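# Six arms hold a cloth above lanterns over patch

## Task

Scene-frame arm mounts (metres, heading in degrees counter-clockwise from +x): arm1 at x=-0.87 y=+0.65 z=+0.72 heading -90; arm2 at x=-0.87 y=-0.65 z=+0.72 heading +90; arm3 at x=+0.00 y=+0.65 z=+0.72 heading -90; arm4 at x=+0.00 y=-0.65 z=+0.72 heading +90; arm5 at x=+0.87 y=+0.65 z=+0.72 heading -90; arm6 at x=+0.87 y=-0.65 z=+0.72 heading +90. Grip the cloth at its four handles and hold it motionless, with every part of it roughly a hand's width higher than the lantern tops, so that viewed from above it covers the painted patch. At the end the cloth must touch nothing else, each lantern must still be upright in its present spot, no arm may be in contact with the cloth fabric itself, and no gripper may be holding a lantern; any of these failing means the task is not done.

## Robot and tools

Robots: six identical i2rt Big YAM arms, arm1 to arm6, each with six revolute joints, a two-finger gripper and a wrist camera. Odd arms stand on the +y side of the table facing -y; even arms stand on the -y side facing +y (mount positions are in the task). The hand reaches roughly 1.0 m from the joint1 axis. With joints 1 and 6 at zero and the hand level and forward, the wrist camera rides on top of the hand looking toward the fingertips. Room cameras are cam_high and cam_low; wrist cameras are arm1_cam_wrist to arm6_cam_wrist.

Frame: one shared scene frame, origin on the floor, +z up, units metres. The hand point is midway between the fingertips; the hand's z axis runs along the fingers and the fingers open along its y axis. Foot poses are not printed.

execute_actions: argument actions is a list holding exactly one action, or empty to just read state and images. The action is an object keyed by arm name (arm1..arm6); each arm gets {"joints": {...}} with any subset of joint1_rad, joint2_rad, joint3_rad, joint4_rad, joint5_rad, joint6_rad (radians) and gripper_m (metres). Every value is an absolute joint target, not an offset, set per joint by name for that arm. All arms in one action start at once and may finish at different times; one action lasts at most 15 s. Ranges (and done-tolerance): joint1_rad -2.879..2.879 (±0.045), rotation about the foot, positive counter-clockwise seen from above, 0 points the arm along its foot heading; joint2_rad 0..3.141 (±0.14), shoulder, 0 means upper arm pointing backward roughly level, increasing lifts it up then forward; joint3_rad 0..3.019 (±0.09), elbow, 0 folded, increasing opens; joint4_rad -1.692..1.57 (±0.055), hand pitch, positive tilts fingers up; joint5_rad -1.57..1.57 (±0.03), hand yaw, positive to the arm's right; joint6_rad -2.094..2.094 (±0.035), hand roll, positive clockwise viewed from behind; gripper_m 0..0.093 (±0.003), fingertip gap, roughly 50 to 62 N per pad at most. Optional cameras lists which images to return ([] none, omitted/null/["all"] every camera); an unknown name, unknown key or out-of-range number rejects the whole call and nothing moves. Joints move at different speeds, so the hand can sweep a wide arc between postures.

wait: seconds, 0 to 10; commands nothing and returns state and images like an empty action.

zoom_image: camera name and region [x0, y0, x1, y1] in pixels of that camera's latest full image, origin top-left, at most 504 by 504.

finished_scene: scene number; irreversible, ends the scene after the last command is held, and its result states success and gives the next task. Replying without any tool call ends everything.

Results: joint_positions gives current joints. joint_status tells how each commanded motion ended: done; off_target (stopped short and may still push); contact_stop or time_out (target dropped, holding where it stopped, except a timed-out joint that keeps pushing toward its target or one capped at 0.375, 0.375, 0.113, 0.225, 0.075, 0.3 rad from where it stands for joints 1 to 6, moving on if freed); not_followed, when the line "joint command not followed" (often with a cause: line) shows the self/inter-arm collision check refused the arm's targets, though the gripper part still runs and refused targets may be retried on later actions. on_its_own lists what this call did not command; its "held at" is a joint's current target, not its position. joint torques are raw drive outputs per arm joint, with per-unit offset, scale and noise; friction can fake or mask load. Arms or joints you omit may still be driving to old targets. A target very near the current position may not move at all. To relieve a pushing joint, command its reported position. Loaded joints can sag. A stop in one call skips the rest of that reply's motion calls. Between replies the robots keep holding your last command while the simulation runs.

Heat: sustained load warms motors; MOTOR HOT appears from 85 °C; at 100 °C an OVER-TEMPERATURE FAULT makes that arm and gripper go limp and fall until cooled, with limit_stop_at_motor_heat in joint_status; resend targets afterwards. Heat partly persists into the next scene.

Avoid: arms pressing or striking each other (no state line reports arm contact; the check ignores fingers, gripper housings and wrist cameras and may react late), pushing hard into anything (the arms do not stop on contact), dropping or slamming things, tipping lanterns, and knocking rigid objects out of the work area. Loose objects may occasionally get nudged by outside forces.

Each tool is called after "Request:" as name([rows], argument=value, ...), one row to a line, values as JSON.

## Session

Request:
execute_actions(actions=[])

Scene clock: 0.00 s.
Joint torques (N m, as the arm reports them, + toward a larger angle): no reading
Motor temperatures (°C, as the motors report them): arm1=[29 30 31 29 28 28] | arm2=[28 28 26 30 27 30] | arm3=[27 28 31 28 29 28] | arm4=[27 27 28 27 26 28] | arm5=[31 29 27 30 26 28] | arm6=[27 28 29 29 28 27]
arm1.joint_positions: joint1_rad=-0.008 joint2_rad=+0.434 joint3_rad=+1.482 joint4_rad=-1.527 joint5_rad=-0.016 joint6_rad=+0.005 gripper_m=+0.094
arm1.joint_status: not commanded
arm1.hand: x=-0.8750 y=+0.5326 z=+1.3268 quat_wxyz=(-0.372, -0.609, -0.600, +0.360) (m; scene frame)
arm2.joint_positions: joint1_rad=+0.002 joint2_rad=+0.451 joint3_rad=+1.455 joint4_rad=-1.532 joint5_rad=-0.001 joint6_rad=-0.009 gripper_m=+0.095
arm2.joint_status: not commanded
arm2.hand: x=-0.8756 y=-0.5188 z=+1.3173 quat_wxyz=(-0.356, +0.618, -0.610, -0.345) (m; scene frame)
arm3.joint_positions: joint1_rad=-0.015 joint2_rad=+0.432 joint3_rad=+1.462 joint4_rad=-1.527 joint5_rad=-0.007 joint6_rad=-0.010 gripper_m=+0.094
arm3.joint_status: not commanded
arm3.hand: x=-0.0031 y=+0.5313 z=+1.3591 quat_wxyz=(-0.354, -0.616, -0.599, +0.370) (m; scene frame)
arm4.joint_positions: joint1_rad=+0.013 joint2_rad=+0.423 joint3_rad=+1.480 joint4_rad=-1.520 joint5_rad=-0.004 joint6_rad=+0.005 gripper_m=+0.094
arm4.joint_status: not commanded
arm4.hand: x=+0.0029 y=-0.5377 z=+1.3395 quat_wxyz=(-0.372, +0.595, -0.608, -0.372) (m; scene frame)
arm5.joint_positions: joint1_rad=-0.014 joint2_rad=+0.450 joint3_rad=+1.470 joint4_rad=-1.540 joint5_rad=-0.006 joint6_rad=-0.017 gripper_m=+0.095
arm5.joint_status: not commanded
arm5.hand: x=+0.8757 y=+0.5298 z=+1.3411 quat_wxyz=(-0.361, -0.593, -0.628, +0.352) (m; scene frame)
arm6.joint_positions: joint1_rad=+0.002 joint2_rad=+0.435 joint3_rad=+1.460 joint4_rad=-1.541 joint5_rad=-0.010 joint6_rad=-0.002 gripper_m=+0.094
arm6.joint_status: not commanded
arm6.hand: x=+0.8710 y=-0.5298 z=+1.3649 quat_wxyz=(-0.353, +0.612, -0.611, -0.358) (m; scene frame)
pictures: arm1_cam_wrist, arm2_cam_wrist, arm3_cam_wrist, arm4_cam_wrist, arm5_cam_wrist, arm6_cam_wrist, cam_high, cam_low
Images, in order (width x height): arm1_cam_wrist 616x616, arm2_cam_wrist 616x616, arm3_cam_wrist 616x616, arm4_cam_wrist 616x616, arm5_cam_wrist 616x616, arm6_cam_wrist 616x616, cam_high 672x504, cam_low 672x504.

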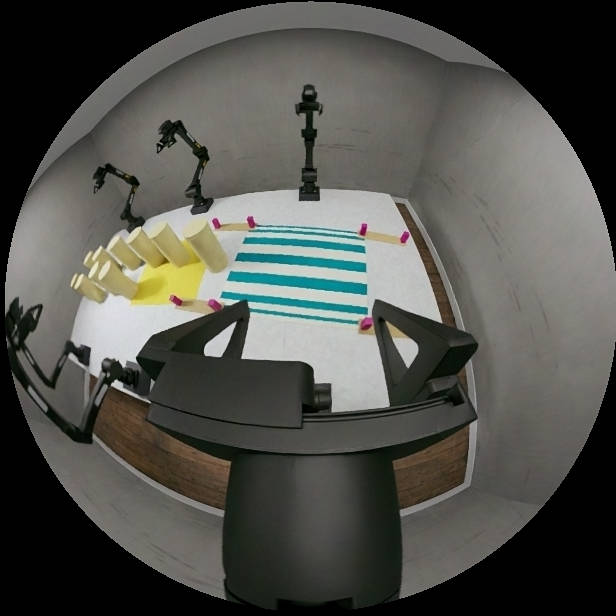

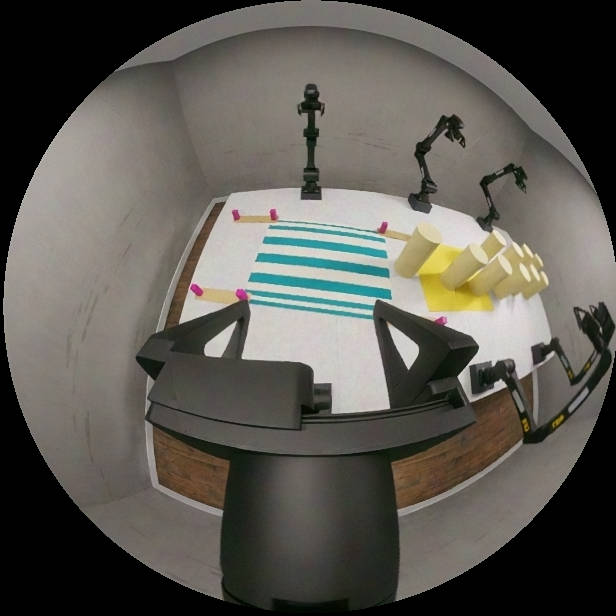

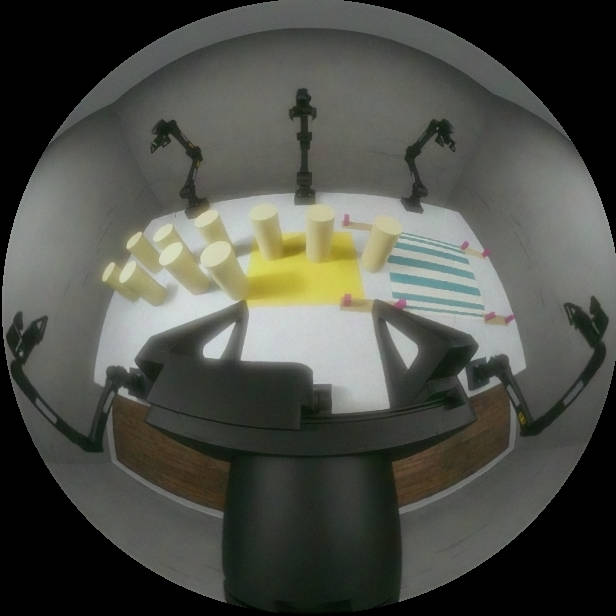

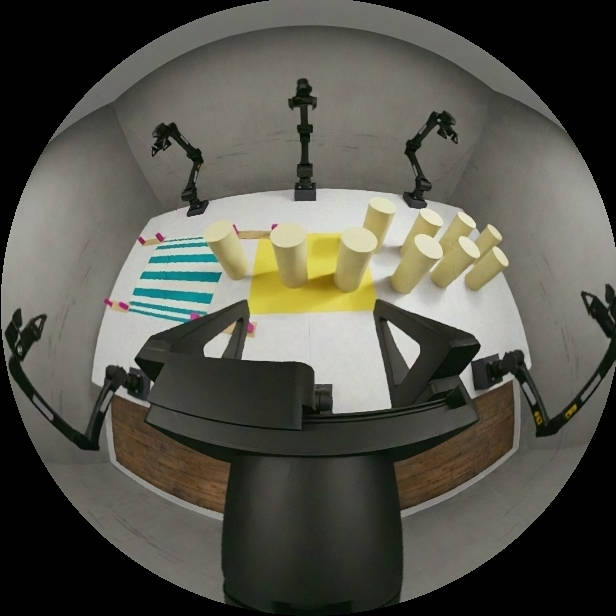

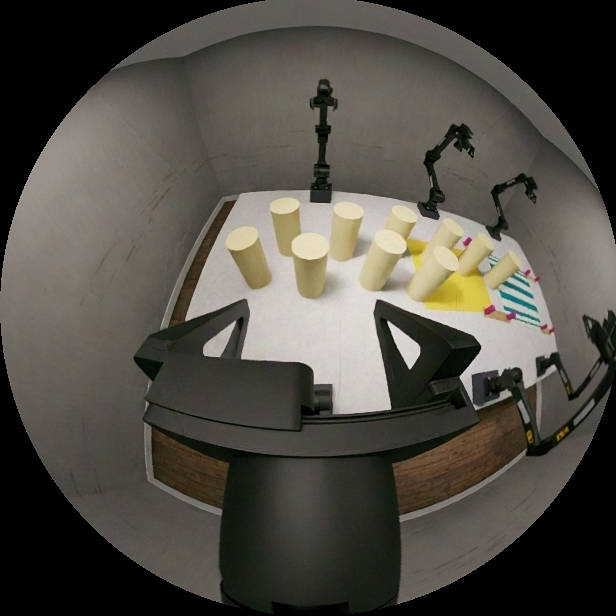

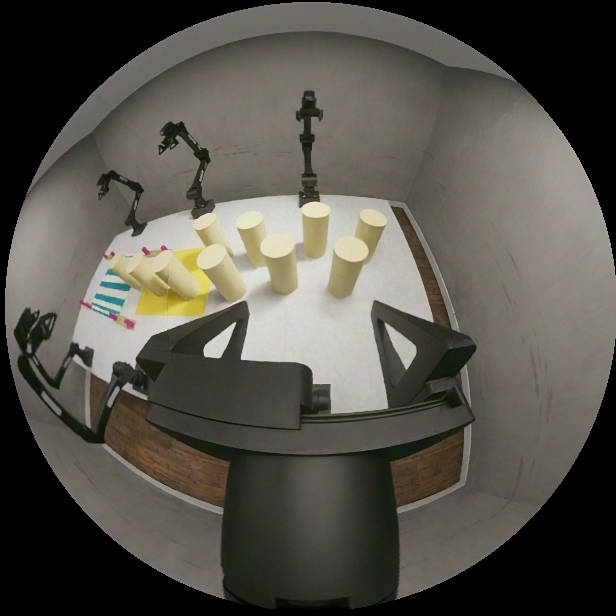

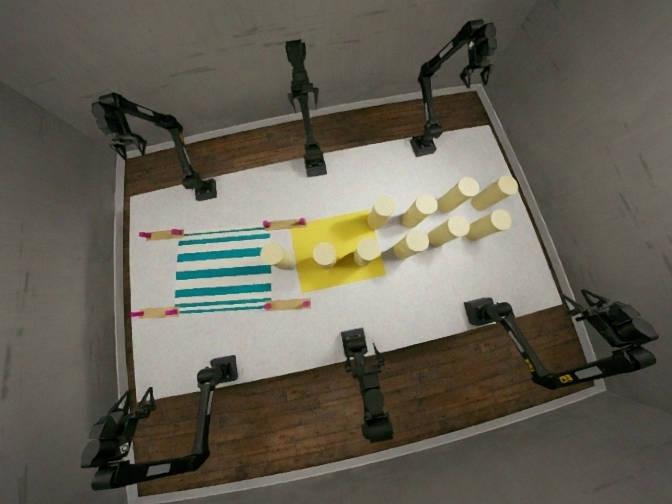

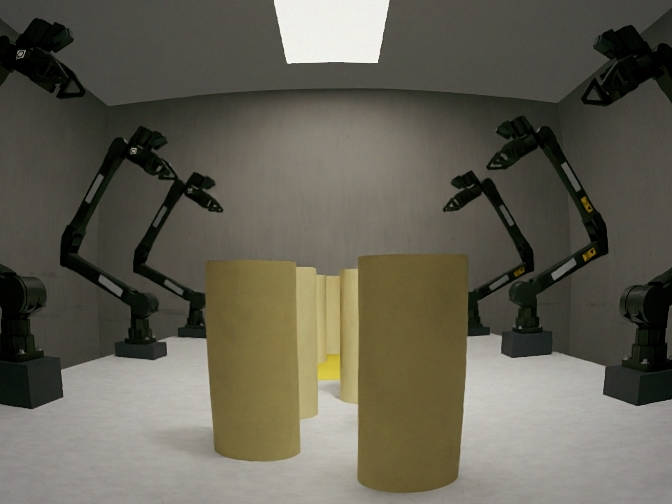

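Request:
zoom_image(camera="cam_high", region=[110, 140, 450, 395])

Request:
zoom_image(camera="arm1_cam_wrist", region=[150, 190, 450, 350])

Region (110, 140, 450, 395) of cam_high's 672x504 image, scaled by 1.482, with more detail than that image has; it fills the top 378 rows of this view, and the rest is white.

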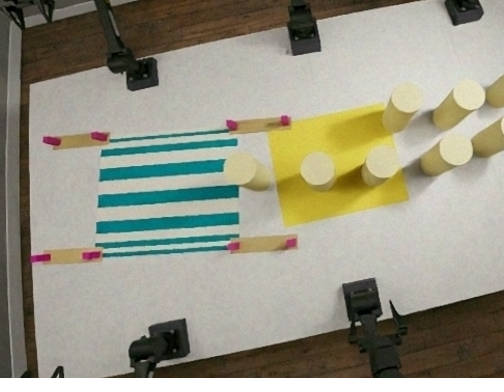

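Region (150, 190, 450, 350) of arm1_cam_wrist's 616x616 image, scaled by 1.680, with more detail than that image has; it fills the top 269 rows of this view, and the rest is white.

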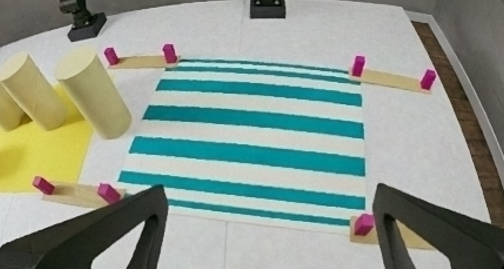

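Request:
execute_actions([
  {"arm1":{"joints":{"joint1_rad":-0.68,"joint2_rad":1.5,"joint3_rad":1.3,"joint4_rad":-1.37}},"arm2":{"joints":{"joint1_rad":0.68,"joint2_rad":1.7,"joint3_rad":1.6,"joint4_rad":-1.47}},"arm3":{"joints":{"joint1_rad":-0.845,"joint2_rad":1.8,"joint3_rad":1.8,"joint4_rad":-1.57}},"arm4":{"joints":{"joint1_rad":1.0,"joint2_rad":1.9,"joint3_rad":1.9,"joint4_rad":-1.57}},"arm5":{"joints":{"joint4_rad":-0.5}},"arm6":{"joints":{"joint3_rad":0.9}}},
], cameras=["arm1_cam_wrist","arm2_cam_wrist","arm3_cam_wrist","arm4_cam_wrist","cam_high"])

Scene clock: 59.50 s.
Joint torques (N m, as the arm reports them, + toward a larger angle): arm1=[  0.76 -14.45  10.14   0.59   0.16   0.03] | arm2=[ -0.25 -16.15  11.91   0.44  -0.08   0.01] | arm3=[ -0.25 -19.01  12.14  -0.36   0.05  -0.11] | arm4=[ -1.33 -17.24  11.74  -0.51  -0.1    0.14] | arm5=[0.27 5.82 5.74 2.33 0.   0.07] | arm6=[0.4  2.33 8.7  1.26 0.07 0.  ]
Motor temperatures (°C, as the motors report them): arm1=[29 31 34 29 28 28] | arm2=[28 28 29 30 27 30] | arm3=[27 28 34 28 29 28] | arm4=[27 27 31 27 26 28] | arm5=[31 29 30 31 26 28] | arm6=[27 28 32 30 28 27]
arm1.joint_positions: joint1_rad=-0.678 joint2_rad=+1.497 joint3_rad=+1.287 joint4_rad=-1.376 joint5_rad=-0.017 joint6_rad=+0.005 gripper_m=+0.094
arm1.joint_status: all done
arm1.hand: x=-1.1425 y=+0.3135 z=+0.9424 quat_wxyz=(-0.005, -0.904, -0.427, -0.016) (m; scene frame)
arm2.joint_positions: joint1_rad=+0.686 joint2_rad=+1.696 joint3_rad=+1.588 joint4_rad=-1.474 joint5_rad=+0.001 joint6_rad=-0.009 gripper_m=+0.095
arm2.joint_status: all done
arm2.hand: x=-1.1950 y=-0.2496 z=+0.9679 quat_wxyz=(+0.002, +0.904, -0.426, +0.012) (m; scene frame)
arm3.joint_positions: joint1_rad=-0.851 joint2_rad=+1.800 joint3_rad=+1.780 joint4_rad=-1.557 joint5_rad=-0.008 joint6_rad=-0.010 gripper_m=+0.094
arm3.joint_status: all done
arm3.hand: x=-0.4256 y=+0.2956 z=+1.0293 quat_wxyz=(-0.002, -0.939, -0.344, -0.004) (m; scene frame)
arm4.joint_positions: joint1_rad=+1.012 joint2_rad=+1.903 joint3_rad=+1.883 joint4_rad=-1.555 joint5_rad=-0.004 joint6_rad=+0.005 gripper_m=+0.094
arm4.joint_status: all done
arm4.hand: x=-0.4907 y=-0.3225 z=+0.9831 quat_wxyz=(+0.003, +0.956, -0.293, +0.000) (m; scene frame)
arm5.joint_positions: joint1_rad=-0.014 joint2_rad=+0.450 joint3_rad=+1.470 joint4_rad=-0.519 joint5_rad=-0.006 joint6_rad=-0.017 gripper_m=+0.095
arm5.joint_status: all done
arm5.hand: x=+0.8762 y=+0.5287 z=+1.5814 quat_wxyz=(-0.616, -0.347, -0.370, +0.603) (m; scene frame)
arm6.joint_positions: joint1_rad=+0.002 joint2_rad=+0.438 joint3_rad=+0.913 joint4_rad=-1.541 joint5_rad=-0.010 joint6_rad=-0.002 gripper_m=+0.094
arm6.joint_status: all done
arm6.hand: x=+0.8705 y=-0.4832 z=+1.1199 quat_wxyz=(-0.172, +0.685, -0.685, -0.179) (m; scene frame)
pictures: arm1_cam_wrist, arm2_cam_wrist, arm3_cam_wrist, arm4_cam_wrist, cam_high
Images, in order (width x height): arm1_cam_wrist 616x616, arm2_cam_wrist 616x616, arm3_cam_wrist 616x616, arm4_cam_wrist 616x616, cam_high 672x504.

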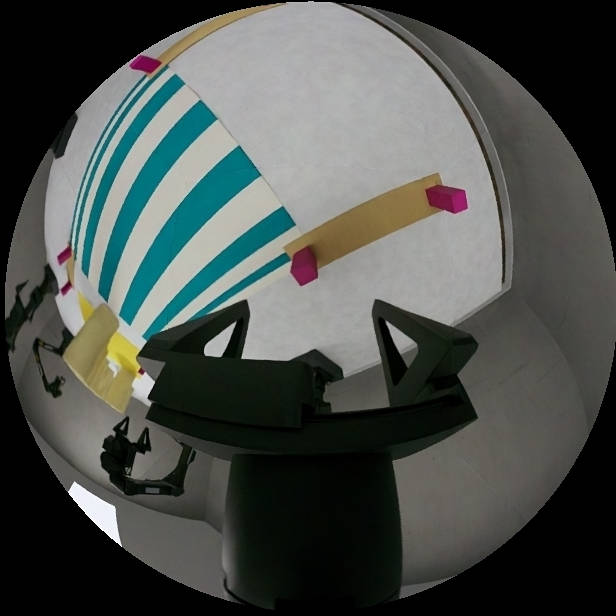

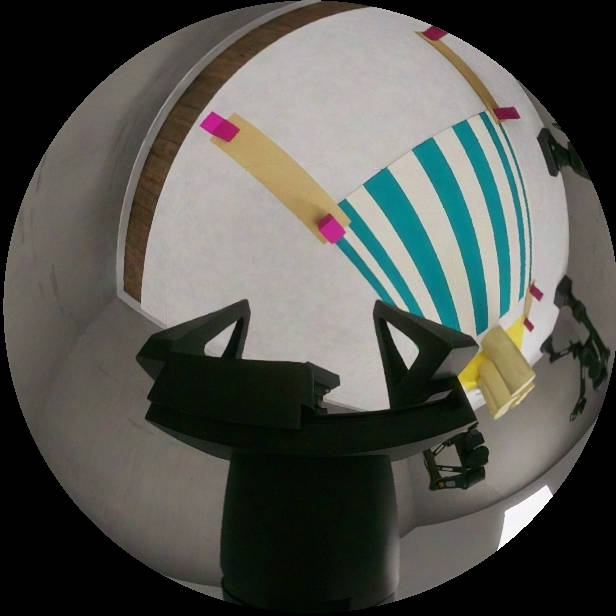

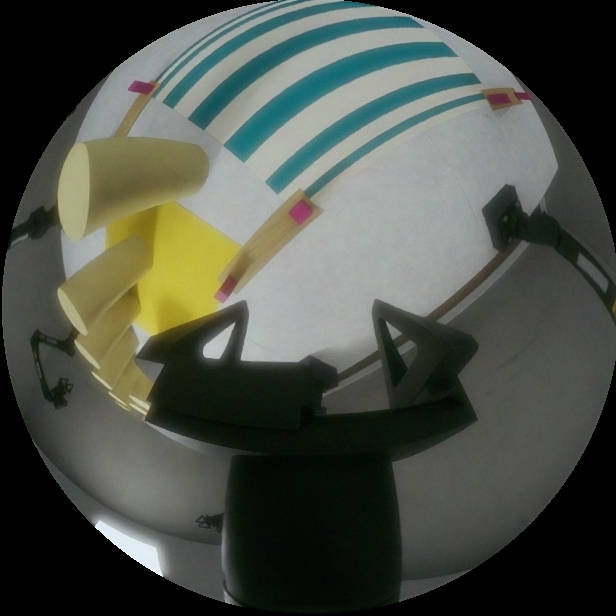

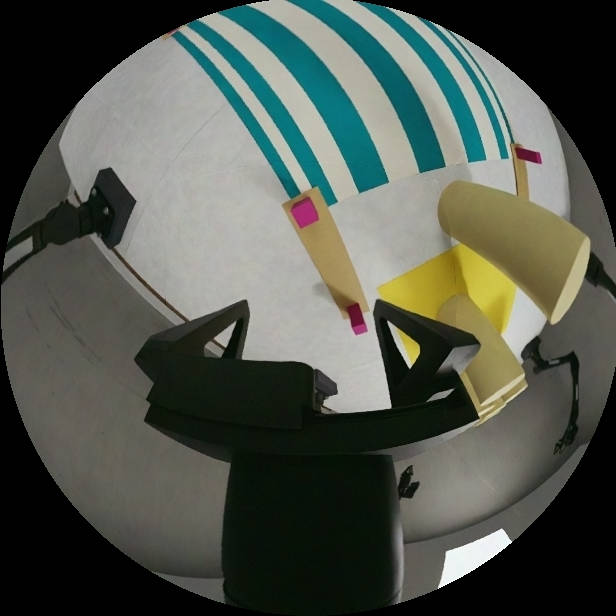

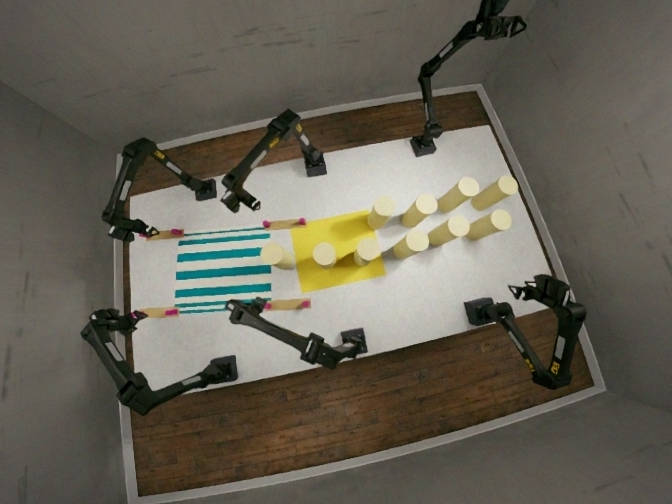

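Request:
execute_actions([
  {"arm1":{"joints":{"joint1_rad":-0.665,"joint2_rad":1.5,"joint3_rad":1.02,"joint4_rad":-1.076,"joint6_rad":-0.55}},"arm2":{"joints":{"joint1_rad":0.61,"joint2_rad":1.845,"joint3_rad":1.46,"joint4_rad":-1.174,"joint6_rad":0.73}},"arm3":{"joints":{"joint1_rad":-0.82,"joint2_rad":2.045,"joint3_rad":1.66,"joint4_rad":-1.18,"joint6_rad":-0.73}},"arm4":{"joints":{"joint1_rad":1.01,"joint2_rad":2.108,"joint3_rad":1.845,"joint4_rad":-1.30,"joint6_rad":1.11}},"arm6":{"joints":{"joint3_rad":1.46}}},
], cameras=["arm1_cam_wrist","arm2_cam_wrist","arm3_cam_wrist","arm4_cam_wrist"])

Scene clock: 118.20 s.
Joint torques (N m, as the arm reports them, + toward a larger angle): arm1=[  2.   -13.56   8.81   0.84   0.12  -0.03] | arm2=[  0.7  -20.19  11.17   0.71  -0.01   0.18] | arm3=[  0.1  -21.76  11.09   0.78  -0.01  -0.2 ] | arm4=[ -0.78 -18.9   10.53   0.54  -0.02   0.25] | arm5=[ 0.11  5.8   5.77  2.31 -0.01  0.07] | arm6=[0.34 6.34 9.44 1.85 0.07 0.01]
Motor temperatures (°C, as the motors report them): arm1=[29 31 35 29 28 28] | arm2=[28 30 31 30 27 30] | arm3=[27 31 37 28 29 28] | arm4=[27 31 35 27 26 28] | arm5=[31 30 30 31 26 28] | arm6=[27 28 33 30 28 27]
arm1.joint_positions: joint1_rad=-0.678 joint2_rad=+1.497 joint3_rad=+1.007 joint4_rad=-1.087 joint5_rad=-0.017 joint6_rad=-0.541 gripper_m=+0.094
arm1.joint_status: all done
arm1.hand: x=-1.1199 y=+0.3403 z=+0.8427 quat_wxyz=(-0.010, -0.756, -0.655, -0.009) (m; scene frame)
arm2.joint_positions: joint1_rad=+0.604 joint2_rad=+1.863 joint3_rad=+1.446 joint4_rad=-1.188 joint5_rad=+0.000 joint6_rad=+0.717 gripper_m=+0.095
arm2.joint_status: all done
arm2.hand: x=-1.1731 y=-0.2059 z=+0.8307 quat_wxyz=(+0.000, +0.664, -0.747, +0.023) (m; scene frame)
arm3.joint_positions: joint1_rad=-0.827 joint2_rad=+2.045 joint3_rad=+1.641 joint4_rad=-1.195 joint5_rad=-0.008 joint6_rad=-0.722 gripper_m=+0.094
arm3.joint_status: all done
arm3.hand: x=-0.4514 y=+0.2560 z=+0.8395 quat_wxyz=(-0.004, -0.752, -0.659, -0.014) (m; scene frame)
arm4.joint_positions: joint1_rad=+1.012 joint2_rad=+2.105 joint3_rad=+1.835 joint4_rad=-1.316 joint5_rad=-0.004 joint6_rad=+1.098 gripper_m=+0.094
arm4.joint_status: all done
arm4.hand: x=-0.5302 y=-0.2964 z=+0.8443 quat_wxyz=(+0.001, +0.665, -0.747, +0.007) (m; scene frame)
arm5.joint_positions: joint1_rad=-0.014 joint2_rad=+0.450 joint3_rad=+1.470 joint4_rad=-0.519 joint5_rad=-0.006 joint6_rad=-0.017 gripper_m=+0.095
arm5.joint_status: not commanded
arm5.hand: x=+0.8762 y=+0.5287 z=+1.5814 quat_wxyz=(-0.616, -0.347, -0.370, +0.603) (m; scene frame)
arm6.joint_positions: joint1_rad=+0.002 joint2_rad=+0.430 joint3_rad=+1.432 joint4_rad=-1.541 joint5_rad=-0.010 joint6_rad=-0.002 gripper_m=+0.094
arm6.joint_status: all done
arm6.hand: x=+0.8709 y=-0.5262 z=+1.3539 quat_wxyz=(-0.345, +0.616, -0.615, -0.351) (m; scene frame)
pictures: arm1_cam_wrist, arm2_cam_wrist, arm3_cam_wrist, arm4_cam_wrist
Images, in order (width x height): arm1_cam_wrist 616x616, arm2_cam_wrist 616x616, arm3_cam_wrist 616x616, arm4_cam_wrist 616x616.

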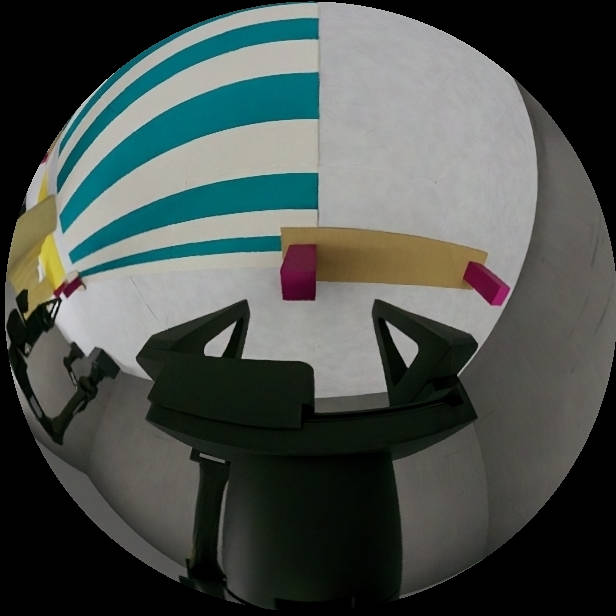

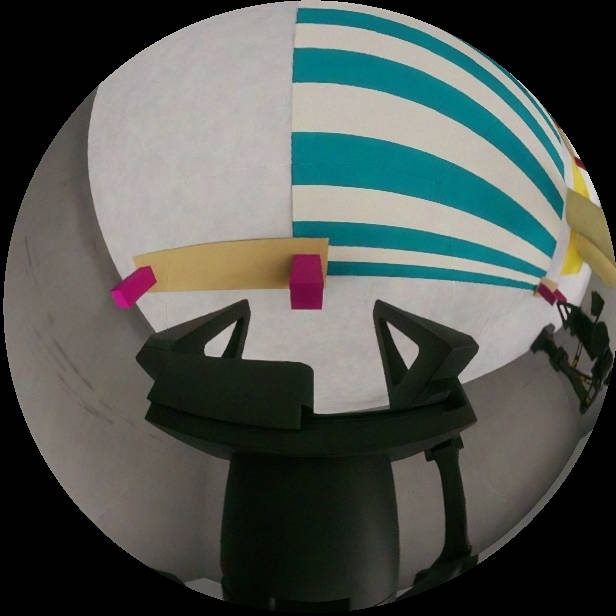

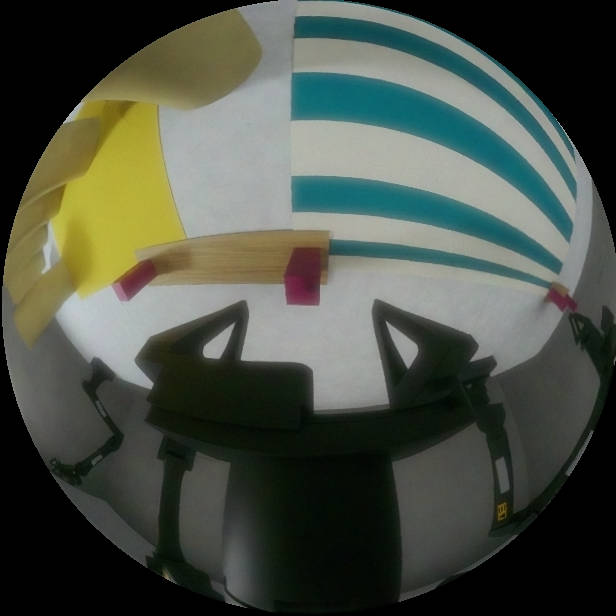

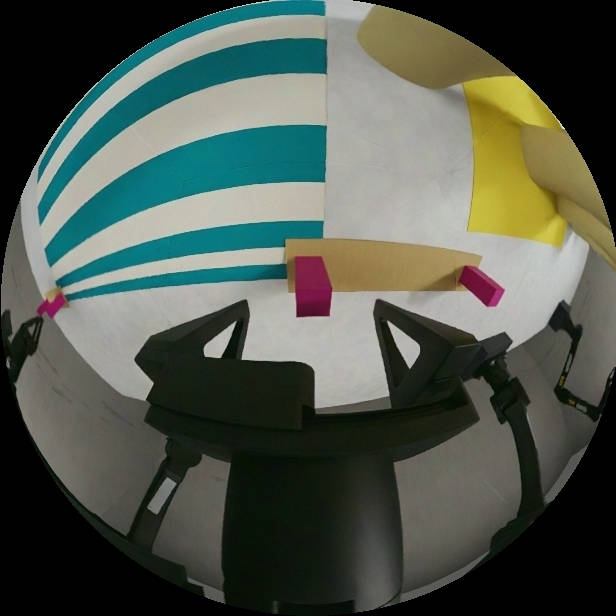

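Request:
execute_actions([
  {"arm1":{"joints":{"joint2_rad":1.617,"joint3_rad":0.915,"joint4_rad":-0.843}},"arm2":{"joints":{"joint1_rad":0.625,"joint2_rad":1.90,"joint3_rad":1.333,"joint4_rad":-0.971}},"arm3":{"joints":{"joint2_rad":2.113,"joint3_rad":1.557,"joint4_rad":-0.984}},"arm4":{"joints":{"joint1_rad":1.04,"joint2_rad":2.155,"joint3_rad":1.712,"joint4_rad":-1.10,"joint6_rad":1.13}}},
], cameras=["arm1_cam_wrist","arm2_cam_wrist","arm3_cam_wrist","arm4_cam_wrist"])

Scene clock: 147.47 s.
Joint torques (N m, as the arm reports them, + toward a larger angle): arm1=[  2.01 -14.25   8.19   0.76   0.13  -0.05] | arm2=[  0.5  -17.91   9.6    0.8   -0.01   0.17] | arm3=[ -0.31 -21.29   8.88   0.88  -0.01  -0.19] | arm4=[  0.45 -19.02   9.01   0.61  -0.02   0.25] | arm5=[ 0.12  5.94  5.75  2.32 -0.01  0.07] | arm6=[ 0.58  6.02  9.41  1.82  0.06 -0.01]
Motor temperatures (°C, as the motors report them): arm1=[29 31 35 29 28 28] | arm2=[28 31 31 30 27 30] | arm3=[27 33 37 28 29 28] | arm4=[27 32 35 27 27 28] | arm5=[31 30 30 31 26 28] | arm6=[27 28 34 30 28 27]
arm1.joint_positions: joint1_rad=-0.678 joint2_rad=+1.626 joint3_rad=+0.898 joint4_rad=-0.854 joint5_rad=-0.017 joint6_rad=-0.541 gripper_m=+0.094
arm1.joint_status: all done
arm1.hand: x=-1.1165 y=+0.3437 z=+0.7600 quat_wxyz=(-0.010, -0.756, -0.655, -0.011) (m; scene frame)
arm2.joint_positions: joint1_rad=+0.622 joint2_rad=+1.895 joint3_rad=+1.332 joint4_rad=-0.986 joint5_rad=+0.000 joint6_rad=+0.717 gripper_m=+0.095
arm2.joint_status: all done
arm2.hand: x=-1.1792 y=-0.2130 z=+0.7753 quat_wxyz=(-0.004, +0.671, -0.742, -0.005) (m; scene frame)
arm3.joint_positions: joint1_rad=-0.827 joint2_rad=+2.107 joint3_rad=+1.553 joint4_rad=-0.999 joint5_rad=-0.008 joint6_rad=-0.722 gripper_m=+0.094
arm3.joint_status: all done
arm3.hand: x=-0.4543 y=+0.2535 z=+0.7739 quat_wxyz=(-0.003, -0.752, -0.659, +0.010) (m; scene frame)
arm4.joint_positions: joint1_rad=+1.030 joint2_rad=+2.156 joint3_rad=+1.713 joint4_rad=-1.118 joint5_rad=-0.004 joint6_rad=+1.118 gripper_m=+0.094
arm4.joint_status: all done
arm4.hand: x=-0.5346 y=-0.3072 z=+0.7693 quat_wxyz=(+0.004, +0.664, -0.748, -0.005) (m; scene frame)
arm5.joint_positions: joint1_rad=-0.014 joint2_rad=+0.450 joint3_rad=+1.470 joint4_rad=-0.519 joint5_rad=-0.006 joint6_rad=-0.017 gripper_m=+0.095
arm5.joint_status: not commanded
arm5.hand: x=+0.8762 y=+0.5287 z=+1.5814 quat_wxyz=(-0.616, -0.347, -0.370, +0.603) (m; scene frame)
arm6.joint_positions: joint1_rad=+0.002 joint2_rad=+0.430 joint3_rad=+1.432 joint4_rad=-1.541 joint5_rad=-0.010 joint6_rad=-0.002 gripper_m=+0.094
arm6.joint_status: not commanded
arm6.hand: x=+0.8709 y=-0.5262 z=+1.3539 quat_wxyz=(-0.345, +0.616, -0.615, -0.351) (m; scene frame)
pictures: arm1_cam_wrist, arm2_cam_wrist, arm3_cam_wrist, arm4_cam_wrist
Images, in order (width x height): arm1_cam_wrist 616x616, arm2_cam_wrist 616x616, arm3_cam_wrist 616x616, arm4_cam_wrist 616x616.

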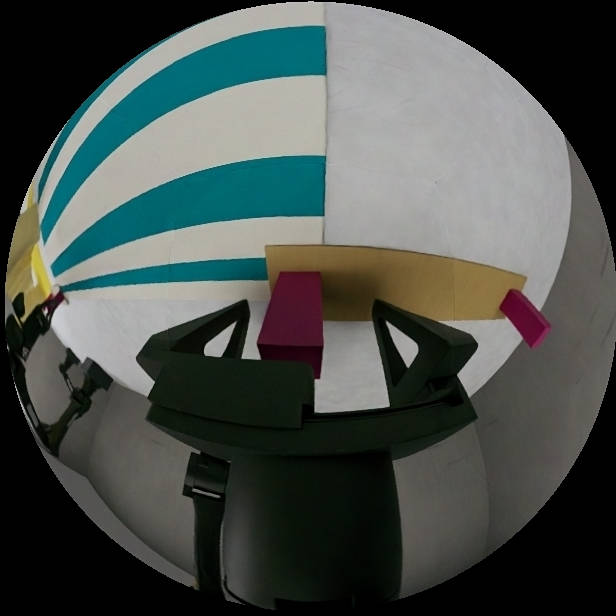

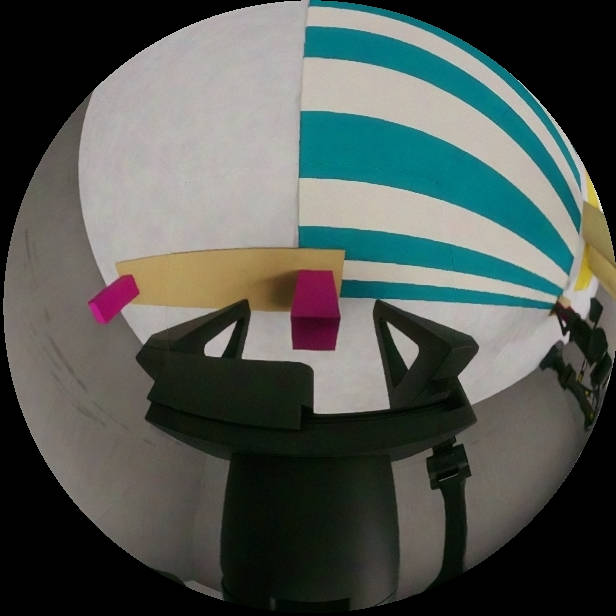

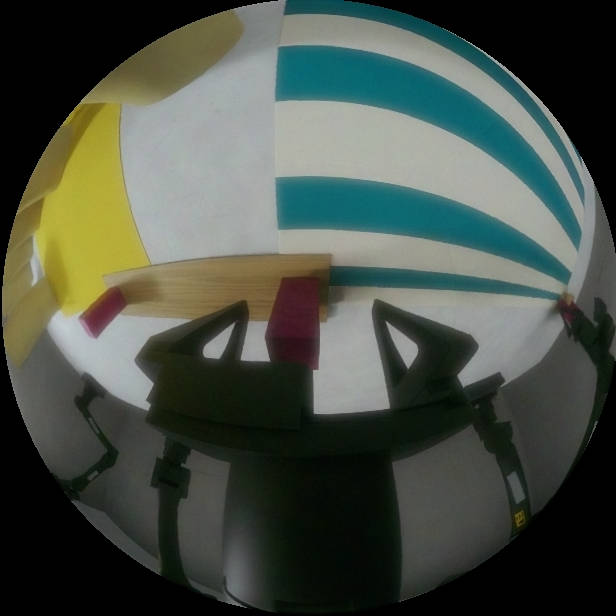

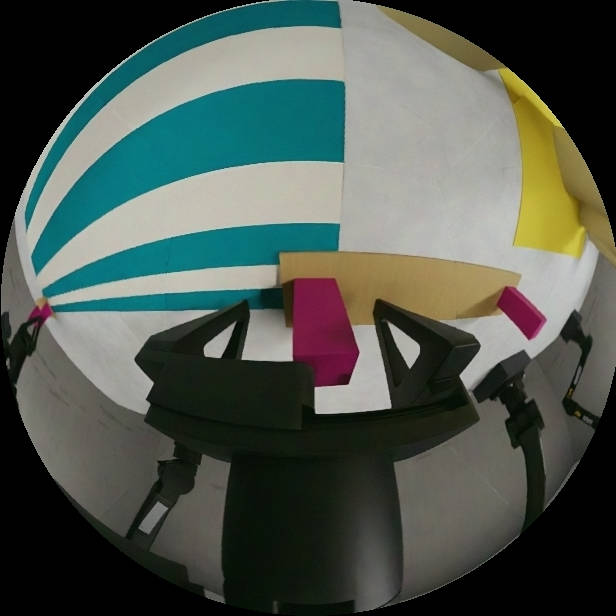

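Request:
execute_actions([
  {"arm2":{"joints":{"joint2_rad":1.92,"joint3_rad":1.30}},"arm3":{"joints":{"joint3_rad":1.515}},"arm4":{"joints":{"joint3_rad":1.68}}},
], cameras=[])

Request:
execute_actions([
  {"arm1":{"joints":{"gripper_m":0.0}},"arm2":{"joints":{"gripper_m":0.0}},"arm3":{"joints":{"gripper_m":0.0}},"arm4":{"joints":{"gripper_m":0.0}}},
], cameras=["arm1_cam_wrist","arm2_cam_wrist","arm3_cam_wrist","arm4_cam_wrist"])

Scene clock: 177.33 s.
Joint torques (N m, as the arm reports them, + toward a larger angle): arm1=[  2.42 -15.12   7.89   0.77   0.11  -0.05] | arm2=[  0.46 -16.3    8.88   0.67  -0.02   0.17] | arm3=[  0.09 -21.66   8.44   0.67   0.01  -0.18] | arm4=[  0.25 -18.63   8.38   0.53  -0.02   0.25] | arm5=[0.18 5.87 5.75 2.31 0.   0.07] | arm6=[0.43 6.22 9.41 1.78 0.07 0.  ]
Motor temperatures (°C, as the motors report them): arm1=[29 32 35 29 28 28] | arm2=[28 31 30 30 27 30] | arm3=[27 33 36 28 29 28] | arm4=[27 33 34 27 27 28] | arm5=[31 30 30 31 26 28] | arm6=[27 28 34 30 28 27]
arm1.joint_positions: joint1_rad=-0.678 joint2_rad=+1.626 joint3_rad=+0.898 joint4_rad=-0.854 joint5_rad=-0.017 joint6_rad=-0.541 gripper_m=+0.094
arm1.joint_status: not commanded
arm1.hand: x=-1.1165 y=+0.3437 z=+0.7600 quat_wxyz=(-0.010, -0.756, -0.655, -0.011) (m; scene frame)
arm2.joint_positions: joint1_rad=+0.622 joint2_rad=+1.903 joint3_rad=+1.305 joint4_rad=-0.983 joint5_rad=+0.000 joint6_rad=+0.717 gripper_m=+0.095
arm2.joint_status: all done
arm2.hand: x=-1.1718 y=-0.2232 z=+0.7630 quat_wxyz=(-0.002, +0.671, -0.742, +0.011) (m; scene frame)
arm3.joint_positions: joint1_rad=-0.827 joint2_rad=+2.107 joint3_rad=+1.514 joint4_rad=-0.996 joint5_rad=-0.008 joint6_rad=-0.722 gripper_m=+0.094
arm3.joint_status: all done
arm3.hand: x=-0.4417 y=+0.2646 z=+0.7616 quat_wxyz=(-0.003, -0.752, -0.659, -0.008) (m; scene frame)
arm4.joint_positions: joint1_rad=+1.030 joint2_rad=+2.155 joint3_rad=+1.685 joint4_rad=-1.115 joint5_rad=-0.004 joint6_rad=+1.118 gripper_m=+0.094
arm4.joint_status: all done
arm4.hand: x=-0.5258 y=-0.3129 z=+0.7605 quat_wxyz=(+0.001, +0.664, -0.748, +0.006) (m; scene frame)
arm5.joint_positions: joint1_rad=-0.014 joint2_rad=+0.450 joint3_rad=+1.470 joint4_rad=-0.519 joint5_rad=-0.006 joint6_rad=-0.017 gripper_m=+0.095
arm5.joint_status: not commanded
arm5.hand: x=+0.8762 y=+0.5287 z=+1.5814 quat_wxyz=(-0.616, -0.347, -0.370, +0.603) (m; scene frame)
arm6.joint_positions: joint1_rad=+0.002 joint2_rad=+0.430 joint3_rad=+1.432 joint4_rad=-1.541 joint5_rad=-0.010 joint6_rad=-0.002 gripper_m=+0.094
arm6.joint_status: not commanded
arm6.hand: x=+0.8709 y=-0.5262 z=+1.3539 quat_wxyz=(-0.345, +0.616, -0.615, -0.351) (m; scene frame)
pictures: none
No camera images: the call's "cameras" was empty. Leave "cameras" out to get every camera's image.

Scene clock: 178.07 s.
Joint torques (N m, as the arm reports them, + toward a larger angle): arm1=[  1.61 -14.56   7.99   0.75   0.16  -0.02] | arm2=[  0.48 -16.59   8.83   0.64   0.05   0.15] | arm3=[ -0.18 -20.85   8.46   0.66  -0.17  -0.18] | arm4=[  0.72 -19.05   8.37   0.21   0.01   0.21] | arm5=[ 0.21  5.89  5.76  2.31 -0.01  0.07] | arm6=[0.34 6.28 9.38 1.8  0.07 0.  ]
Motor temperatures (°C, as the motors report them): arm1=[29 32 35 29 28 28] | arm2=[28 31 30 30 27 30] | arm3=[27 33 36 28 29 28] | arm4=[27 33 34 27 27 28] | arm5=[31 30 30 31 26 28] | arm6=[27 28 34 30 28 27]
arm1.joint_positions: joint1_rad=-0.672 joint2_rad=+1.626 joint3_rad=+0.898 joint4_rad=-0.853 joint5_rad=-0.018 joint6_rad=-0.543 gripper_m=+0.029
arm1.joint_status: gripper_m off_target (ended at +0.029, target +0.000)
arm1.hand: x=-1.1146 y=+0.3419 z=+0.7600 quat_wxyz=(-0.010, -0.753, -0.658, -0.011) (m; scene frame)
arm2.joint_positions: joint1_rad=+0.622 joint2_rad=+1.903 joint3_rad=+1.305 joint4_rad=-0.982 joint5_rad=-0.002 joint6_rad=+0.719 gripper_m=+0.029
arm2.joint_status: gripper_m off_target (ended at +0.029, target +0.000)
arm2.hand: x=-1.1724 y=-0.2233 z=+0.7630 quat_wxyz=(-0.001, +0.670, -0.742, +0.010) (m; scene frame)
arm3.joint_positions: joint1_rad=-0.827 joint2_rad=+2.107 joint3_rad=+1.514 joint4_rad=-0.995 joint5_rad=-0.003 joint6_rad=-0.724 gripper_m=+0.029
arm3.joint_status: gripper_m off_target (ended at +0.029, target +0.000)
arm3.hand: x=-0.4424 y=+0.2650 z=+0.7616 quat_wxyz=(-0.001, -0.752, -0.659, -0.007) (m; scene frame)
arm4.joint_positions: joint1_rad=+1.030 joint2_rad=+2.155 joint3_rad=+1.685 joint4_rad=-1.107 joint5_rad=-0.004 joint6_rad=+1.122 gripper_m=+0.029
arm4.joint_status: gripper_m off_target (ended at +0.029, target +0.000)
arm4.hand: x=-0.5274 y=-0.3119 z=+0.7605 quat_wxyz=(+0.002, +0.663, -0.749, +0.003) (m; scene frame)
arm5.joint_positions: joint1_rad=-0.014 joint2_rad=+0.450 joint3_rad=+1.470 joint4_rad=-0.519 joint5_rad=-0.006 joint6_rad=-0.017 gripper_m=+0.095
arm5.joint_status: not commanded
arm5.hand: x=+0.8762 y=+0.5287 z=+1.5814 quat_wxyz=(-0.616, -0.347, -0.370, +0.603) (m; scene frame)
arm6.joint_positions: joint1_rad=+0.002 joint2_rad=+0.430 joint3_rad=+1.432 joint4_rad=-1.541 joint5_rad=-0.010 joint6_rad=-0.002 gripper_m=+0.094
arm6.joint_status: not commanded
arm6.hand: x=+0.8709 y=-0.5262 z=+1.3539 quat_wxyz=(-0.345, +0.616, -0.615, -0.351) (m; scene frame)
pictures: arm1_cam_wrist, arm2_cam_wrist, arm3_cam_wrist, arm4_cam_wrist
Images, in order (width x height): arm1_cam_wrist 616x616, arm2_cam_wrist 616x616, arm3_cam_wrist 616x616, arm4_cam_wrist 616x616.

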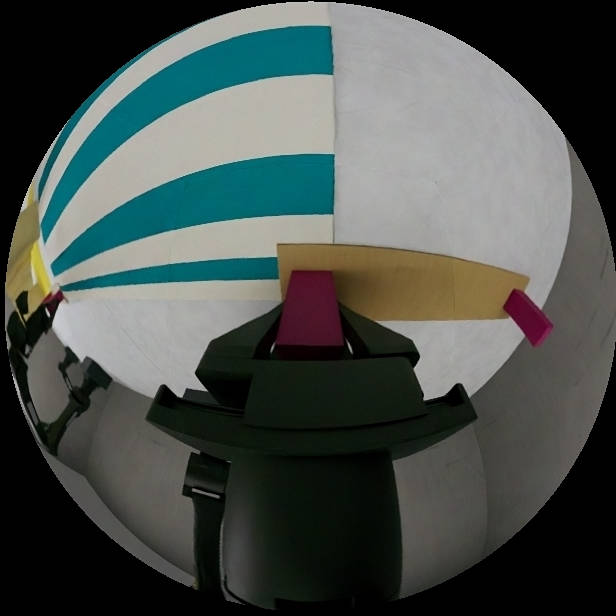

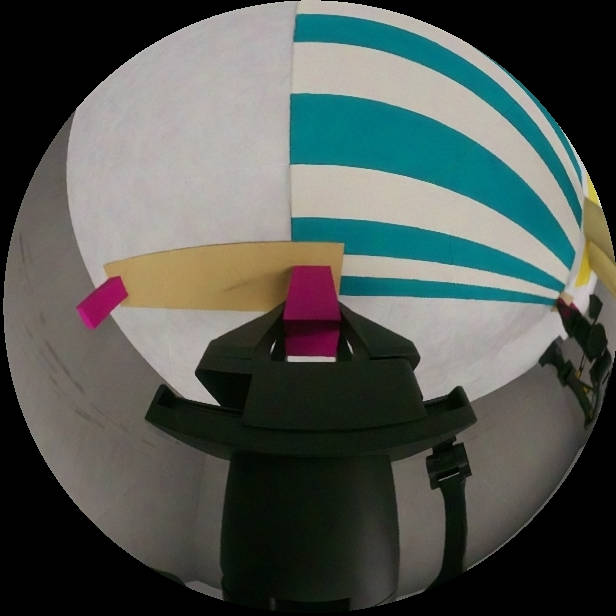

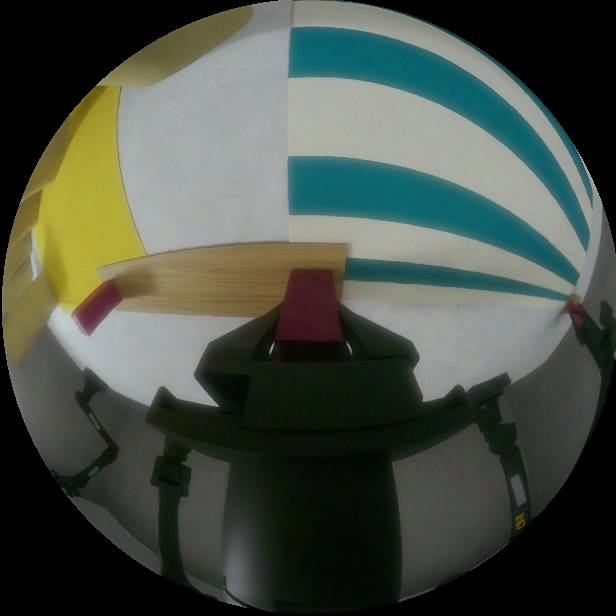

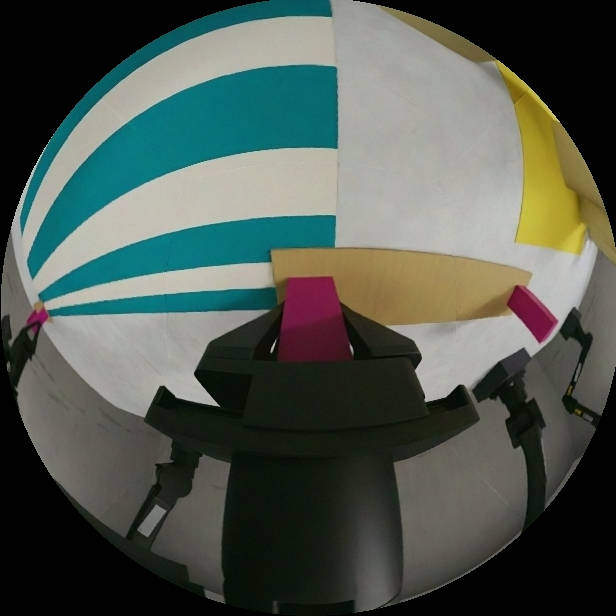

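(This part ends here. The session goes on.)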